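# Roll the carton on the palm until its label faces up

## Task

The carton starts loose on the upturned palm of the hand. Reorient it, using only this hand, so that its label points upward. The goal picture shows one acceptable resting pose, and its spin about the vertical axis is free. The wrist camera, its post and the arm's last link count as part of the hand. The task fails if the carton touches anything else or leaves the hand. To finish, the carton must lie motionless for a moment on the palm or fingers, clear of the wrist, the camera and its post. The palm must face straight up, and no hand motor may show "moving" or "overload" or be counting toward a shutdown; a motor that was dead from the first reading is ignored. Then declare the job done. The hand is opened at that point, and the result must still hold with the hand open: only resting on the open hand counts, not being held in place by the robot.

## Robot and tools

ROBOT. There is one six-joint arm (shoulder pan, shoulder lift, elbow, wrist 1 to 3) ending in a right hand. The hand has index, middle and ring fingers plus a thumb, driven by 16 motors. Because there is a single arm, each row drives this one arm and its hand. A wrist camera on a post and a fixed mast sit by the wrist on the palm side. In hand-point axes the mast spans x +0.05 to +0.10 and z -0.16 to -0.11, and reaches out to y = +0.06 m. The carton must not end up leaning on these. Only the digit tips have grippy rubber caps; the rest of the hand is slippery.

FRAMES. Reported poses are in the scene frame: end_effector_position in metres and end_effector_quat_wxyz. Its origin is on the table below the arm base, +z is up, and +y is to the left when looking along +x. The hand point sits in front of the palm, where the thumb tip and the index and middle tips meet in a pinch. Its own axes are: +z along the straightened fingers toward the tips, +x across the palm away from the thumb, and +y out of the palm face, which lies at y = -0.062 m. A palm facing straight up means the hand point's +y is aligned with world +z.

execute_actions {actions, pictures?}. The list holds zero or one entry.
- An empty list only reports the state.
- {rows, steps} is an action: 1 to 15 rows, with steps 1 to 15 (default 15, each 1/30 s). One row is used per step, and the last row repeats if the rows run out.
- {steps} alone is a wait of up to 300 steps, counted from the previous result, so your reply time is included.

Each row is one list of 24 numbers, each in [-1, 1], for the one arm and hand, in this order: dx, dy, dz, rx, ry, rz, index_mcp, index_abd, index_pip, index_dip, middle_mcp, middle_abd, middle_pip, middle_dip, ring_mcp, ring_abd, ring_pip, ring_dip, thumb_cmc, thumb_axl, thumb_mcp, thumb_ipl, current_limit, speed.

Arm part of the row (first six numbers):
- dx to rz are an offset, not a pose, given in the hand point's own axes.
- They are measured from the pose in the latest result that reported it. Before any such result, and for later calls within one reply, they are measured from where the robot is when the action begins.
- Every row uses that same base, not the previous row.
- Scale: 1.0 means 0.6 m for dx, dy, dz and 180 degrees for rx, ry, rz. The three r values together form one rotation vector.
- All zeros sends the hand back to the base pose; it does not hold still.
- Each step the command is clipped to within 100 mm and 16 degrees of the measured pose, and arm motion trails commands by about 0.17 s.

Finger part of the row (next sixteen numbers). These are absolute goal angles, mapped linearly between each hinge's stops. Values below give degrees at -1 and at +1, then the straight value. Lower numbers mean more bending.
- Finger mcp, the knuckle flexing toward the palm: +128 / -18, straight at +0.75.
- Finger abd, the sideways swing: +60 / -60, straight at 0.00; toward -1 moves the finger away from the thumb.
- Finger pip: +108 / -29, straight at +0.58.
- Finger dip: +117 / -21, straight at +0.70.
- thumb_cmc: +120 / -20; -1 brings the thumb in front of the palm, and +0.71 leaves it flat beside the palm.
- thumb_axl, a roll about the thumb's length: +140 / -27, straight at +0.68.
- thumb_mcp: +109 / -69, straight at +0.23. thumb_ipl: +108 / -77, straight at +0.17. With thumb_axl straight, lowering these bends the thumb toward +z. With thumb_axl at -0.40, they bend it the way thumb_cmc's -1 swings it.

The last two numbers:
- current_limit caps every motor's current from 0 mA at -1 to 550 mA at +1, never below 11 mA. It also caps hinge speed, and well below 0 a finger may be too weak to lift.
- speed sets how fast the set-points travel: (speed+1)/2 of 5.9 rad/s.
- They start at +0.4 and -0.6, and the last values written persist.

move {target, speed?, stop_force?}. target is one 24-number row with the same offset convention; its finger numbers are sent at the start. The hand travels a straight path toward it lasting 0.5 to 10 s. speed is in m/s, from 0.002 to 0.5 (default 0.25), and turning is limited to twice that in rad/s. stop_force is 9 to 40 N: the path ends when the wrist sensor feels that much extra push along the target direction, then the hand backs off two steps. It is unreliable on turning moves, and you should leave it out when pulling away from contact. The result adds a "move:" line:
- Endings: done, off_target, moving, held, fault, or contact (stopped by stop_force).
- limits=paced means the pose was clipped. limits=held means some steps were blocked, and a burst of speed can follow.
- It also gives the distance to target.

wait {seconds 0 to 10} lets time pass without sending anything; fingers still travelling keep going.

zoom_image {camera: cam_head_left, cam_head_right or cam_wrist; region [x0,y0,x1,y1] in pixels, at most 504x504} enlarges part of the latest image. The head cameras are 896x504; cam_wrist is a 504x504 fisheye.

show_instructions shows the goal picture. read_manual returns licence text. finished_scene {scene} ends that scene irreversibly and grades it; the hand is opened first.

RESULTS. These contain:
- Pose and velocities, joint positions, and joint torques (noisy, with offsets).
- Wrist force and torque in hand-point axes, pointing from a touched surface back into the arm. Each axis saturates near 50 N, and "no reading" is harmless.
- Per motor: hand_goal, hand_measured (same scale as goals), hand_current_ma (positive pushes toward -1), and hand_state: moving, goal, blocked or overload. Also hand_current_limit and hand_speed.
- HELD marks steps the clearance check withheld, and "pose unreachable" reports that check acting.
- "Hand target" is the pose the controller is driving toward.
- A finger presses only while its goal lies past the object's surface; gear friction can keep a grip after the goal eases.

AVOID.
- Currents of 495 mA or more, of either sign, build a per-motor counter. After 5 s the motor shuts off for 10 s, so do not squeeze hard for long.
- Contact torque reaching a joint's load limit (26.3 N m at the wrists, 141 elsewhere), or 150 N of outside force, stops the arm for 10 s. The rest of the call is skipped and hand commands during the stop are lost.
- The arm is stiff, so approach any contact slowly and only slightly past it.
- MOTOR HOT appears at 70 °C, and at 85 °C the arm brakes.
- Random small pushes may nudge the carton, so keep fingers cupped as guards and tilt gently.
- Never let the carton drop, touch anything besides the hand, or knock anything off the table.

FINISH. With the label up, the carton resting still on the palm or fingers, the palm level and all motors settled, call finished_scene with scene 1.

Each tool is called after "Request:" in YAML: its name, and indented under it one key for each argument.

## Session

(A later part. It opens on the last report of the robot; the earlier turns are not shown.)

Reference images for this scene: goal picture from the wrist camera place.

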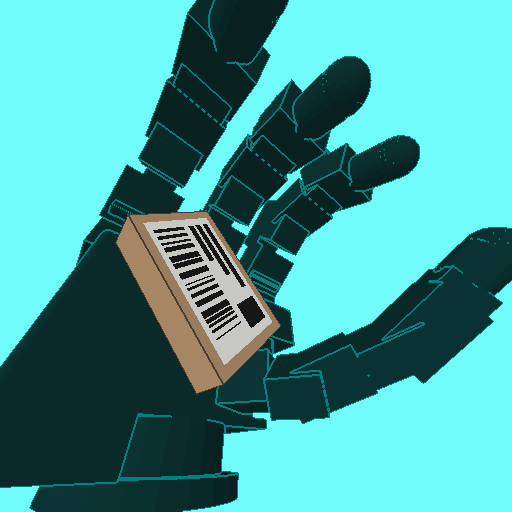

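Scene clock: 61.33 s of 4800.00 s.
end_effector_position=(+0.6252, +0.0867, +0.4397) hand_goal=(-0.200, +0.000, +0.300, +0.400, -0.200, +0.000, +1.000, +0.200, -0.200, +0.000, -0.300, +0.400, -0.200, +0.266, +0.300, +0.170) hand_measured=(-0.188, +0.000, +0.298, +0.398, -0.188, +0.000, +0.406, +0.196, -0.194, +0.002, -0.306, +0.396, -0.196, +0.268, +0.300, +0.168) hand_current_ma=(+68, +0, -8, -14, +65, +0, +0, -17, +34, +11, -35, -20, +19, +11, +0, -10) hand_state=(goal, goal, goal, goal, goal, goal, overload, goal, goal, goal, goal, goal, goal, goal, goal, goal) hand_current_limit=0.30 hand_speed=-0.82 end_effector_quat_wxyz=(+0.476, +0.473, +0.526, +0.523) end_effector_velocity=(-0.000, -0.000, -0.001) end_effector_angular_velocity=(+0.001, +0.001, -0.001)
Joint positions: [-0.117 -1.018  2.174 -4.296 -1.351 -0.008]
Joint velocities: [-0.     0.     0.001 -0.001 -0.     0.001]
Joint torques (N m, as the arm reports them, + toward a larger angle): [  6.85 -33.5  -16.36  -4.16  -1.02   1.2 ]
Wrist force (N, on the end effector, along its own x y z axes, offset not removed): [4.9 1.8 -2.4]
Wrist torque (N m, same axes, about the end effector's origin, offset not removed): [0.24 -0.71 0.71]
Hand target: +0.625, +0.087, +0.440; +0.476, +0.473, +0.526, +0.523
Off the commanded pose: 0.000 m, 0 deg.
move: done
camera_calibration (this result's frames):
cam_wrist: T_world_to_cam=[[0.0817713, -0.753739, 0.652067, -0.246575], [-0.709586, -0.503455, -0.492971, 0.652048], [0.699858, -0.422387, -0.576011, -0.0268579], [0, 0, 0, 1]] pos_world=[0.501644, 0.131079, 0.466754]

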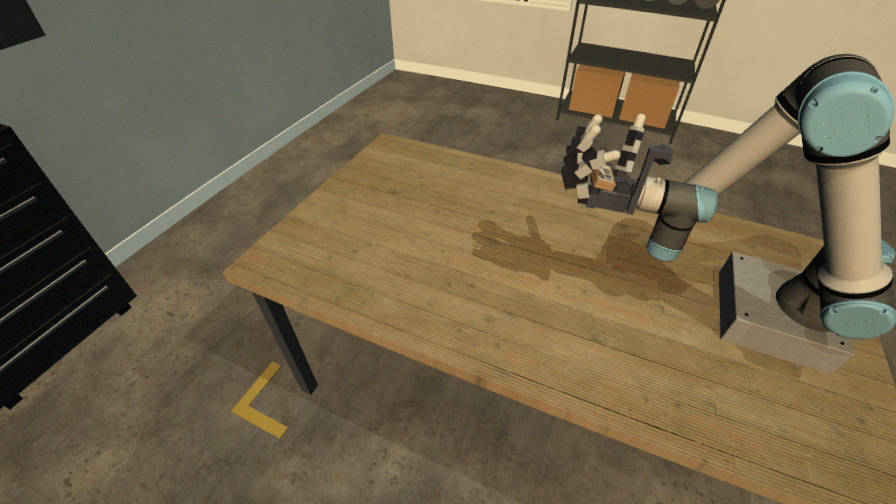

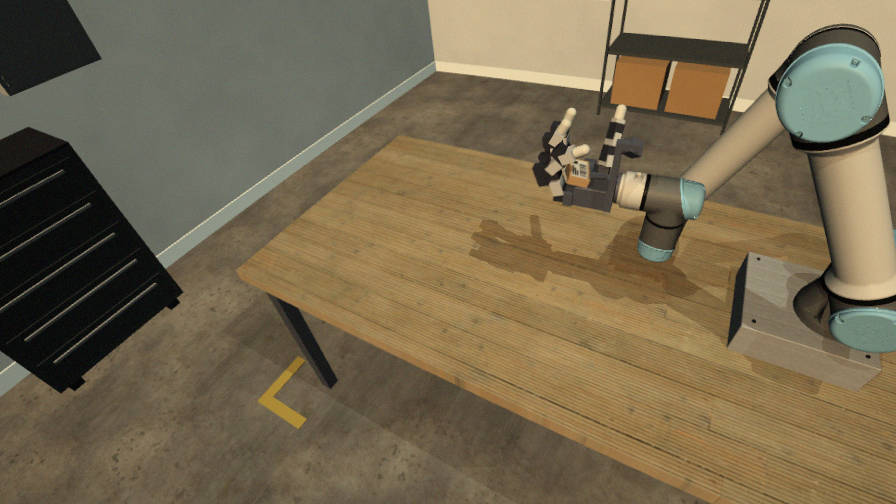

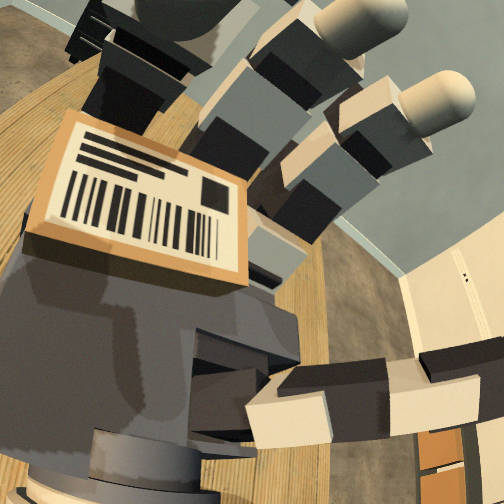

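Request:
move:
  target: [0,0,0,0,0,0, -0.4,0,0.3,0.4, -0.7,0,1,0.4, -0.7,0,0.2,0.5, -0.2,0.266,0.3,0.17, 0.3,-0.8]
  speed: 0.13

Request:
move:
  target: [0,0,0,0,0,0, -0.1,0,0.3,0.4, -0.1,0,1,0.2, -0.1,0,0.3,0.4, -0.1,0.266,0.3,0.17, 0.3,-0.6]
  speed: 0.13

Request:
zoom_image:
  camera: "cam_head_left"
  region: [520, 90, 700, 230]

Scene clock: 63.90 s of 4800.00 s.
end_effector_position=(+0.6252, +0.0867, +0.4397) hand_goal=(-0.400, +0.000, +0.300, +0.400, -0.700, +0.000, +1.000, +0.400, -0.700, +0.000, +0.200, +0.500, -0.200, +0.266, +0.300, +0.170) hand_measured=(-0.394, +0.000, +0.298, +0.398, -0.700, +0.000, +0.406, +0.396, -0.700, +0.002, +0.194, +0.496, -0.196, +0.268, +0.300, +0.168) hand_current_ma=(+30, +0, -8, -14, +1, +0, +0, -17, -2, +11, -36, -19, +20, +11, +0, -10) hand_state=(goal, goal, goal, goal, goal, goal, overload, goal, goal, goal, goal, goal, goal, goal, goal, goal) hand_current_limit=0.30 hand_speed=-0.80 end_effector_quat_wxyz=(+0.476, +0.473, +0.526, +0.523) end_effector_velocity=(+0.000, -0.000, +0.000) end_effector_angular_velocity=(+0.001, -0.001, -0.000)
Joint positions: [-0.117 -1.018  2.174 -4.296 -1.351 -0.008]
Joint velocities: [-0.001 -0.    -0.001  0.     0.     0.001]
Joint torques (N m, as the arm reports them, + toward a larger angle): [  7.11 -33.29 -15.72  -3.9   -1.14   1.07]
Wrist force (N, on the end effector, along its own x y z axes, offset not removed): [0.9 0.4 1.2]
Wrist torque (N m, same axes, about the end effector's origin, offset not removed): [-0.37 -0.08 0.21]
Hand target: +0.625, +0.087, +0.440; +0.476, +0.473, +0.526, +0.523
Off the commanded pose: 0.000 m, 0 deg.
move: done
camera_calibration (this result's frames):
cam_wrist: T_world_to_cam=[[0.081772, -0.753739, 0.652067, -0.246575], [-0.709585, -0.503456, -0.492971, 0.652048], [0.699859, -0.422386, -0.576011, -0.0268581], [0, 0, 0, 1]] pos_world=[0.501644, 0.13108, 0.466754]

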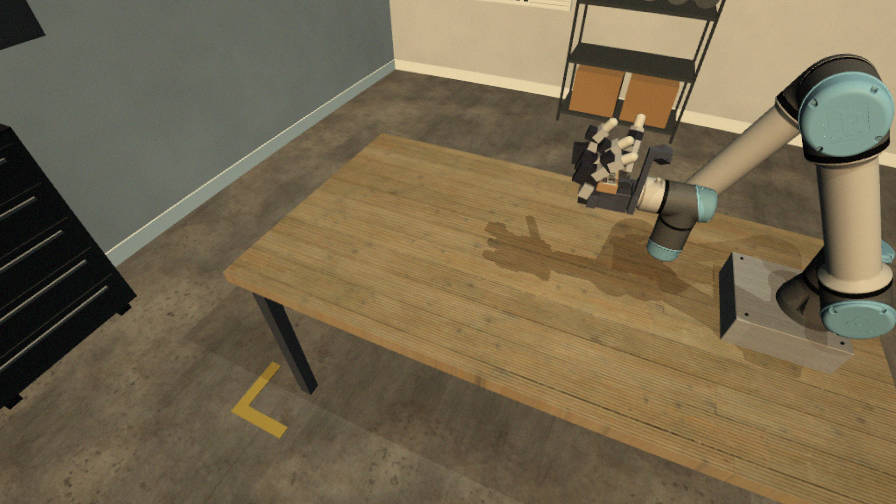

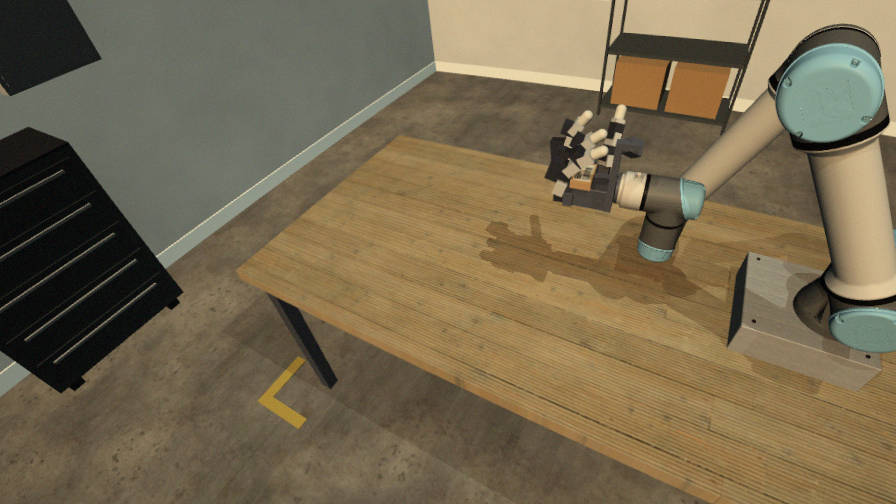

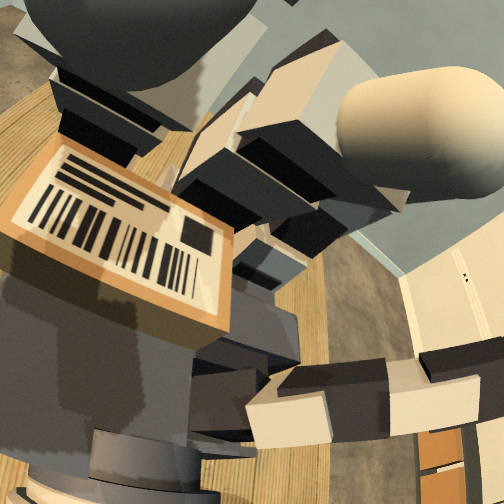

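Scene clock: 64.87 s of 4800.00 s.
end_effector_position=(+0.6252, +0.0867, +0.4397) hand_goal=(-0.100, +0.000, +0.300, +0.400, -0.100, +0.000, +1.000, +0.200, -0.100, +0.000, +0.300, +0.400, -0.100, +0.266, +0.300, +0.170) hand_measured=(-0.096, +0.000, +0.298, +0.398, -0.096, +0.000, +0.406, +0.202, -0.098, +0.002, +0.298, +0.402, -0.094, +0.268, +0.300, +0.168) hand_current_ma=(+19, +0, -7, -14, +19, +0, +0, +12, +17, +11, -10, +12, +26, +11, +3, -9) hand_state=(goal, goal, goal, goal, goal, goal, overload, goal, goal, goal, goal, goal, goal, goal, goal, goal) hand_current_limit=0.30 hand_speed=-0.60 end_effector_quat_wxyz=(+0.476, +0.473, +0.526, +0.523) end_effector_velocity=(+0.000, +0.001, -0.000) end_effector_angular_velocity=(-0.001, +0.000, +0.001)
Joint positions: [-0.117 -1.018  2.174 -4.296 -1.351 -0.008]
Joint velocities: [ 0.002  0.    -0.     0.    -0.    -0.001]
Joint torques (N m, as the arm reports them, + toward a larger angle): [  6.12 -32.87 -16.23  -4.19  -1.13   1.39]
Wrist force (N, on the end effector, along its own x y z axes, offset not removed): [3.6 0.7 0.6]
Wrist torque (N m, same axes, about the end effector's origin, offset not removed): [0.02 -0.52 0.48]
Hand target: +0.625, +0.087, +0.440; +0.476, +0.473, +0.526, +0.523
Off the commanded pose: 0.000 m, 0 deg.
move: done
camera_calibration (this result's frames):
cam_wrist: T_world_to_cam=[[0.0817723, -0.753739, 0.652067, -0.246576], [-0.709586, -0.503456, -0.492971, 0.652048], [0.699858, -0.422386, -0.576011, -0.0268579], [0, 0, 0, 1]] pos_world=[0.501644, 0.13108, 0.466754]

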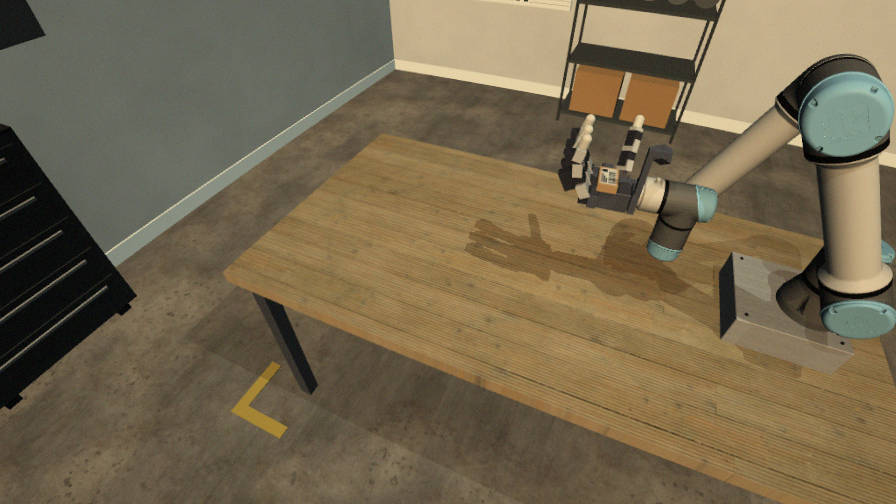

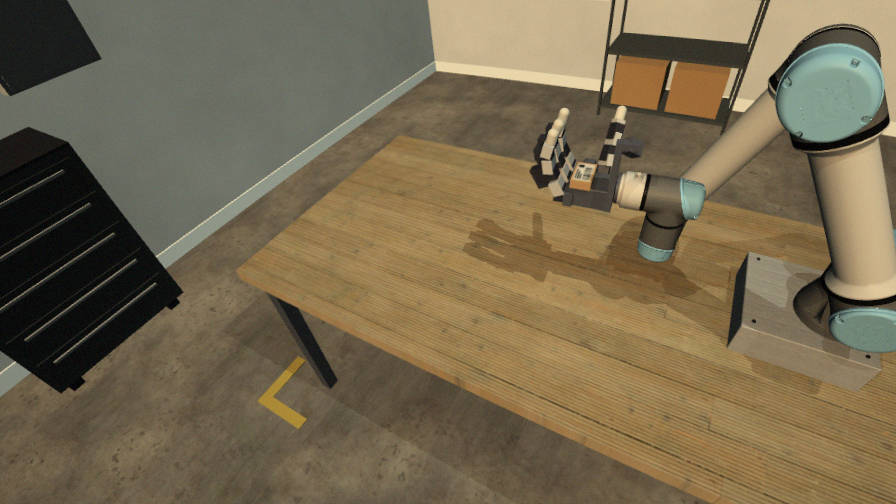

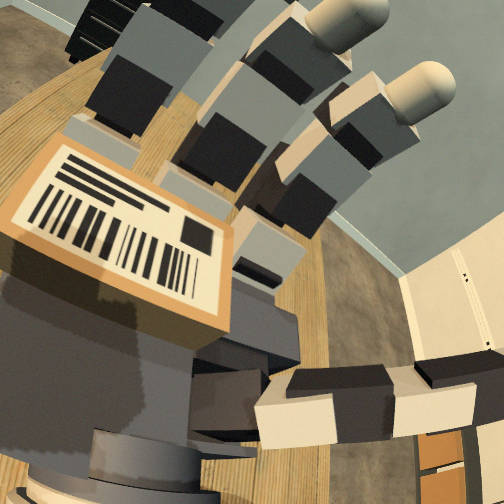

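Region (520, 90, 700, 230) of cam_head_left's 896x504 image, scaled by 2.800, with more detail than that image has.

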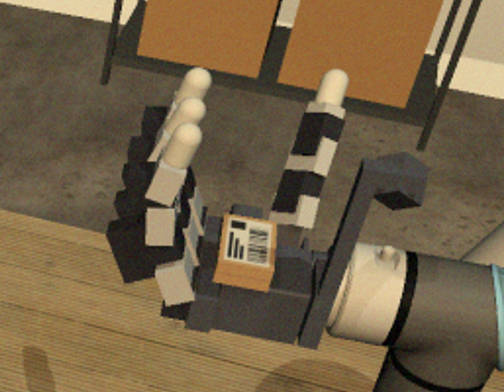

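Request:
execute_actions:
  actions: []

Scene clock: 65.97 s of 4800.00 s.
end_effector_position=(+0.6252, +0.0867, +0.4397) hand_goal=(-0.100, +0.000, +0.300, +0.400, -0.100, +0.000, +1.000, +0.200, -0.100, +0.000, +0.300, +0.400, -0.100, +0.266, +0.300, +0.170) hand_measured=(-0.096, +0.000, +0.298, +0.398, -0.096, +0.000, +0.406, +0.202, -0.098, +0.002, +0.298, +0.402, -0.094, +0.268, +0.300, +0.168) hand_current_ma=(+19, +0, -7, -14, +19, +0, +0, +12, +17, +11, -10, +12, +26, +11, +3, -9) hand_state=(goal, goal, goal, goal, goal, goal, overload, goal, goal, goal, goal, goal, goal, goal, goal, goal) hand_current_limit=0.30 hand_speed=-0.60 end_effector_quat_wxyz=(+0.476, +0.473, +0.526, +0.523) end_effector_velocity=(-0.000, -0.000, +0.000) end_effector_angular_velocity=(-0.000, -0.000, -0.001)
Joint positions: [-0.117 -1.018  2.174 -4.296 -1.351 -0.008]
Joint velocities: [-0.001 -0.     0.     0.    -0.    -0.   ]
Joint torques (N m, as the arm reports them, + toward a larger angle): [  6.44 -33.13 -16.54  -4.09  -1.09   1.23]
Wrist force (N, on the end effector, along its own x y z axes, offset not removed): [1.5 1.0 -2.3]
Wrist torque (N m, same axes, about the end effector's origin, offset not removed): [0.24 -0.19 0.31]
Hand target: +0.625, +0.087, +0.440; +0.476, +0.473, +0.526, +0.523
Off the commanded pose: 0.000 m, 0 deg.
Steps of this call (steps 1 to 33: nothing new was sent). Readings (end_effector_position | what the end effector reports):
1: (+0.6252, +0.0867, +0.4397) | hand_goal=(-0.100, +0.000, +0.300, +0.400, -0.100, +0.000, +1.000, +0.200, -0.100, +0.000, +0.300, +0.400, -0.100, +0.266, +0.300, +0.170) hand_measured=(-0.096, +0.000, +0.298, +0.398, -0.096, +0.000, +0.406, +0.202, -0.098, +0.002, +0.298, +0.402, -0.094, +0.268, +0.300, +0.168) hand_current_ma=(+19, +0, -7, -14, +19, +0, +0, +12, +17, +11, -10, +12, +26, +11, +3, -9) hand_state=(goal, goal, goal, goal, goal, goal, overload, goal, goal, goal, goal, goal, goal, goal, goal, goal) hand_current_limit=0.30 hand_speed=-0.60
2: (+0.6252, +0.0867, +0.4397) | hand_goal=(-0.100, +0.000, +0.300, +0.400, -0.100, +0.000, +1.000, +0.200, -0.100, +0.000, +0.300, +0.400, -0.100, +0.266, +0.300, +0.170) hand_measured=(-0.096, +0.000, +0.298, +0.398, -0.096, +0.000, +0.406, +0.202, -0.098, +0.002, +0.298, +0.402, -0.094, +0.268, +0.300, +0.168) hand_current_ma=(+19, +0, -7, -14, +19, +0, +0, +12, +17, +11, -10, +12, +26, +11, +3, -9) hand_state=(goal, goal, goal, goal, goal, goal, overload, goal, goal, goal, goal, goal, goal, goal, goal, goal) hand_current_limit=0.30 hand_speed=-0.60
4: (+0.6252, +0.0867, +0.4397) | hand_goal=(-0.100, +0.000, +0.300, +0.400, -0.100, +0.000, +1.000, +0.200, -0.100, +0.000, +0.300, +0.400, -0.100, +0.266, +0.300, +0.170) hand_measured=(-0.096, +0.000, +0.298, +0.398, -0.096, +0.000, +0.406, +0.202, -0.098, +0.002, +0.298, +0.402, -0.094, +0.268, +0.300, +0.168) hand_current_ma=(+19, +0, -7, -14, +19, +0, +0, +12, +17, +11, -10, +12, +26, +11, +3, -9) hand_state=(goal, goal, goal, goal, goal, goal, overload, goal, goal, goal, goal, goal, goal, goal, goal, goal) hand_current_limit=0.30 hand_speed=-0.60
8: (+0.6252, +0.0867, +0.4397) | hand_goal=(-0.100, +0.000, +0.300, +0.400, -0.100, +0.000, +1.000, +0.200, -0.100, +0.000, +0.300, +0.400, -0.100, +0.266, +0.300, +0.170) hand_measured=(-0.096, +0.000, +0.298, +0.398, -0.096, +0.000, +0.406, +0.202, -0.098, +0.002, +0.298, +0.402, -0.094, +0.268, +0.300, +0.168) hand_current_ma=(+19, +0, -7, -14, +19, +0, +0, +12, +17, +11, -10, +12, +26, +11, +3, -9) hand_state=(goal, goal, goal, goal, goal, goal, overload, goal, goal, goal, goal, goal, goal, goal, goal, goal) hand_current_limit=0.30 hand_speed=-0.60
33: the state above
camera_calibration (this result's frames):
cam_wrist: T_world_to_cam=[[0.0817722, -0.753739, 0.652067, -0.246575], [-0.709586, -0.503456, -0.492971, 0.652048], [0.699858, -0.422386, -0.576011, -0.0268579], [0, 0, 0, 1]] pos_world=[0.501644, 0.13108, 0.466754]

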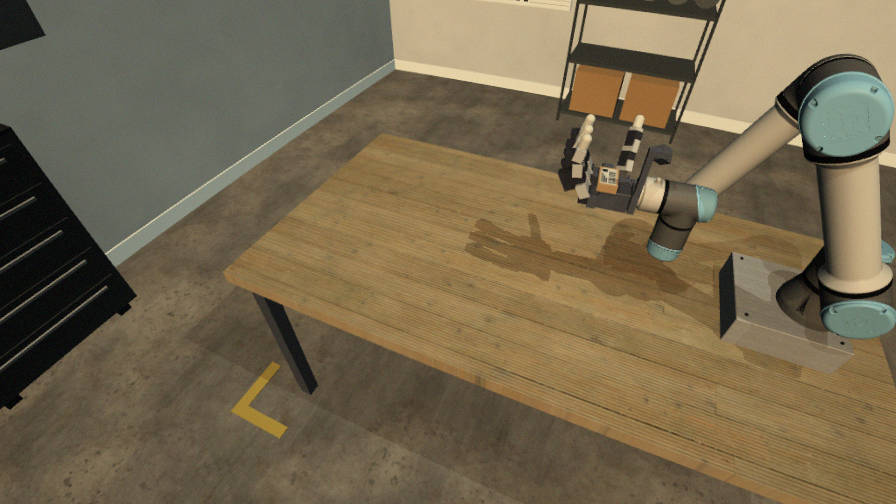

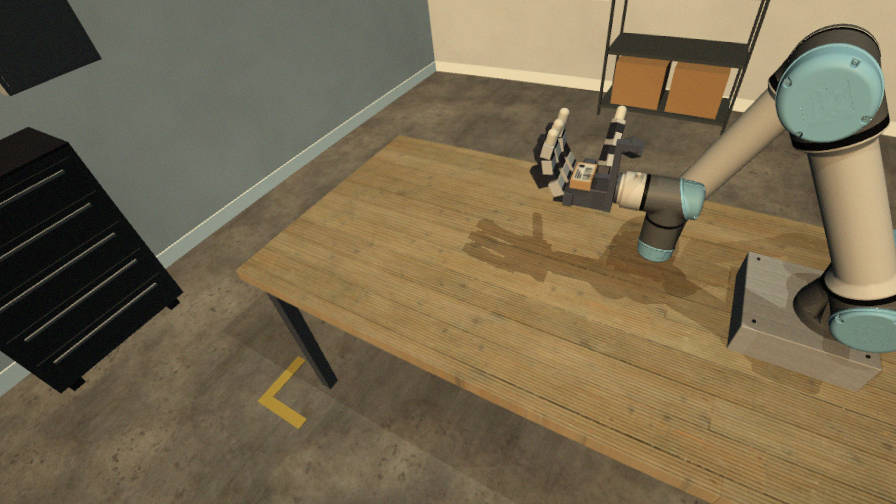

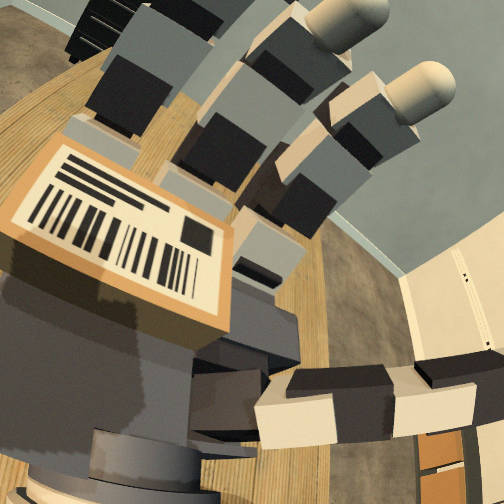

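Request:
execute_actions:
  actions:
    - {"steps":45}
  pictures: false

Request:
finished_scene:
  scene: 2

Scene clock: 67.47 s of 4800.00 s.
end_effector_position=(+0.6252, +0.0867, +0.4397) hand_goal=(-0.100, +0.000, +0.300, +0.400, -0.100, +0.000, +1.000, +0.200, -0.100, +0.000, +0.300, +0.400, -0.100, +0.266, +0.300, +0.170) hand_measured=(-0.096, +0.000, +0.298, +0.398, -0.096, +0.000, +0.406, +0.202, -0.098, +0.002, +0.298, +0.402, -0.094, +0.268, +0.300, +0.168) hand_current_ma=(+19, +0, -7, -14, +19, +0, +0, +12, +17, +11, -10, +12, +26, +11, +3, -9) hand_state=(goal, goal, goal, goal, goal, goal, overload, goal, goal, goal, goal, goal, goal, goal, goal, goal) hand_current_limit=0.30 hand_speed=-0.60 end_effector_quat_wxyz=(+0.476, +0.473, +0.526, +0.523) end_effector_velocity=(-0.000, +0.001, +0.001) end_effector_angular_velocity=(-0.001, -0.002, +0.001)
Joint positions: [-0.117 -1.018  2.174 -4.296 -1.351 -0.008]
Joint velocities: [ 0.001 -0.    -0.001 -0.001  0.    -0.   ]
Joint torques (N m, as the arm reports them, + toward a larger angle): [  6.46 -34.32 -15.65  -4.11  -1.14   1.24]
Wrist force (N, on the end effector, along its own x y z axes, offset not removed): [0.7 0.4 -0.9]
Wrist torque (N m, same axes, about the end effector's origin, offset not removed): [-0.24 -0.09 0.27]
Hand target: +0.625, +0.087, +0.440; +0.476, +0.473, +0.526, +0.523
Off the commanded pose: 0.000 m, 0 deg.
Steps of this call (steps 1 to 45: nothing new was sent). Readings (end_effector_position | what the end effector reports):
1: (+0.6252, +0.0867, +0.4397) | hand_goal=(-0.100, +0.000, +0.300, +0.400, -0.100, +0.000, +1.000, +0.200, -0.100, +0.000, +0.300, +0.400, -0.100, +0.266, +0.300, +0.170) hand_measured=(-0.096, +0.000, +0.298, +0.398, -0.096, +0.000, +0.406, +0.202, -0.098, +0.002, +0.298, +0.402, -0.094, +0.268, +0.300, +0.168) hand_current_ma=(+19, +0, -7, -14, +19, +0, +0, +12, +17, +11, -10, +12, +26, +11, +3, -9) hand_state=(goal, goal, goal, goal, goal, goal, overload, goal, goal, goal, goal, goal, goal, goal, goal, goal) hand_current_limit=0.30 hand_speed=-0.60
2: (+0.6252, +0.0867, +0.4397) | hand_goal=(-0.100, +0.000, +0.300, +0.400, -0.100, +0.000, +1.000, +0.200, -0.100, +0.000, +0.300, +0.400, -0.100, +0.266, +0.300, +0.170) hand_measured=(-0.096, +0.000, +0.298, +0.398, -0.096, +0.000, +0.406, +0.202, -0.098, +0.002, +0.298, +0.402, -0.094, +0.268, +0.300, +0.168) hand_current_ma=(+19, +0, -7, -14, +19, +0, +0, +12, +17, +11, -10, +12, +26, +11, +3, -9) hand_state=(goal, goal, goal, goal, goal, goal, overload, goal, goal, goal, goal, goal, goal, goal, goal, goal) hand_current_limit=0.30 hand_speed=-0.60
4: (+0.6252, +0.0867, +0.4397) | hand_goal=(-0.100, +0.000, +0.300, +0.400, -0.100, +0.000, +1.000, +0.200, -0.100, +0.000, +0.300, +0.400, -0.100, +0.266, +0.300, +0.170) hand_measured=(-0.096, +0.000, +0.298, +0.398, -0.096, +0.000, +0.406, +0.202, -0.098, +0.002, +0.298, +0.402, -0.094, +0.268, +0.300, +0.168) hand_current_ma=(+19, +0, -7, -14, +19, +0, +0, +12, +17, +11, -10, +12, +26, +11, +3, -9) hand_state=(goal, goal, goal, goal, goal, goal, overload, goal, goal, goal, goal, goal, goal, goal, goal, goal) hand_current_limit=0.30 hand_speed=-0.60
8: (+0.6252, +0.0867, +0.4397) | hand_goal=(-0.100, +0.000, +0.300, +0.400, -0.100, +0.000, +1.000, +0.200, -0.100, +0.000, +0.300, +0.400, -0.100, +0.266, +0.300, +0.170) hand_measured=(-0.096, +0.000, +0.298, +0.398, -0.096, +0.000, +0.406, +0.202, -0.098, +0.002, +0.298, +0.402, -0.094, +0.268, +0.300, +0.168) hand_current_ma=(+19, +0, -7, -14, +19, +0, +0, +12, +17, +11, -10, +12, +26, +11, +3, -9) hand_state=(goal, goal, goal, goal, goal, goal, overload, goal, goal, goal, goal, goal, goal, goal, goal, goal) hand_current_limit=0.30 hand_speed=-0.60
45: the state above

The scene is finished: the task was done.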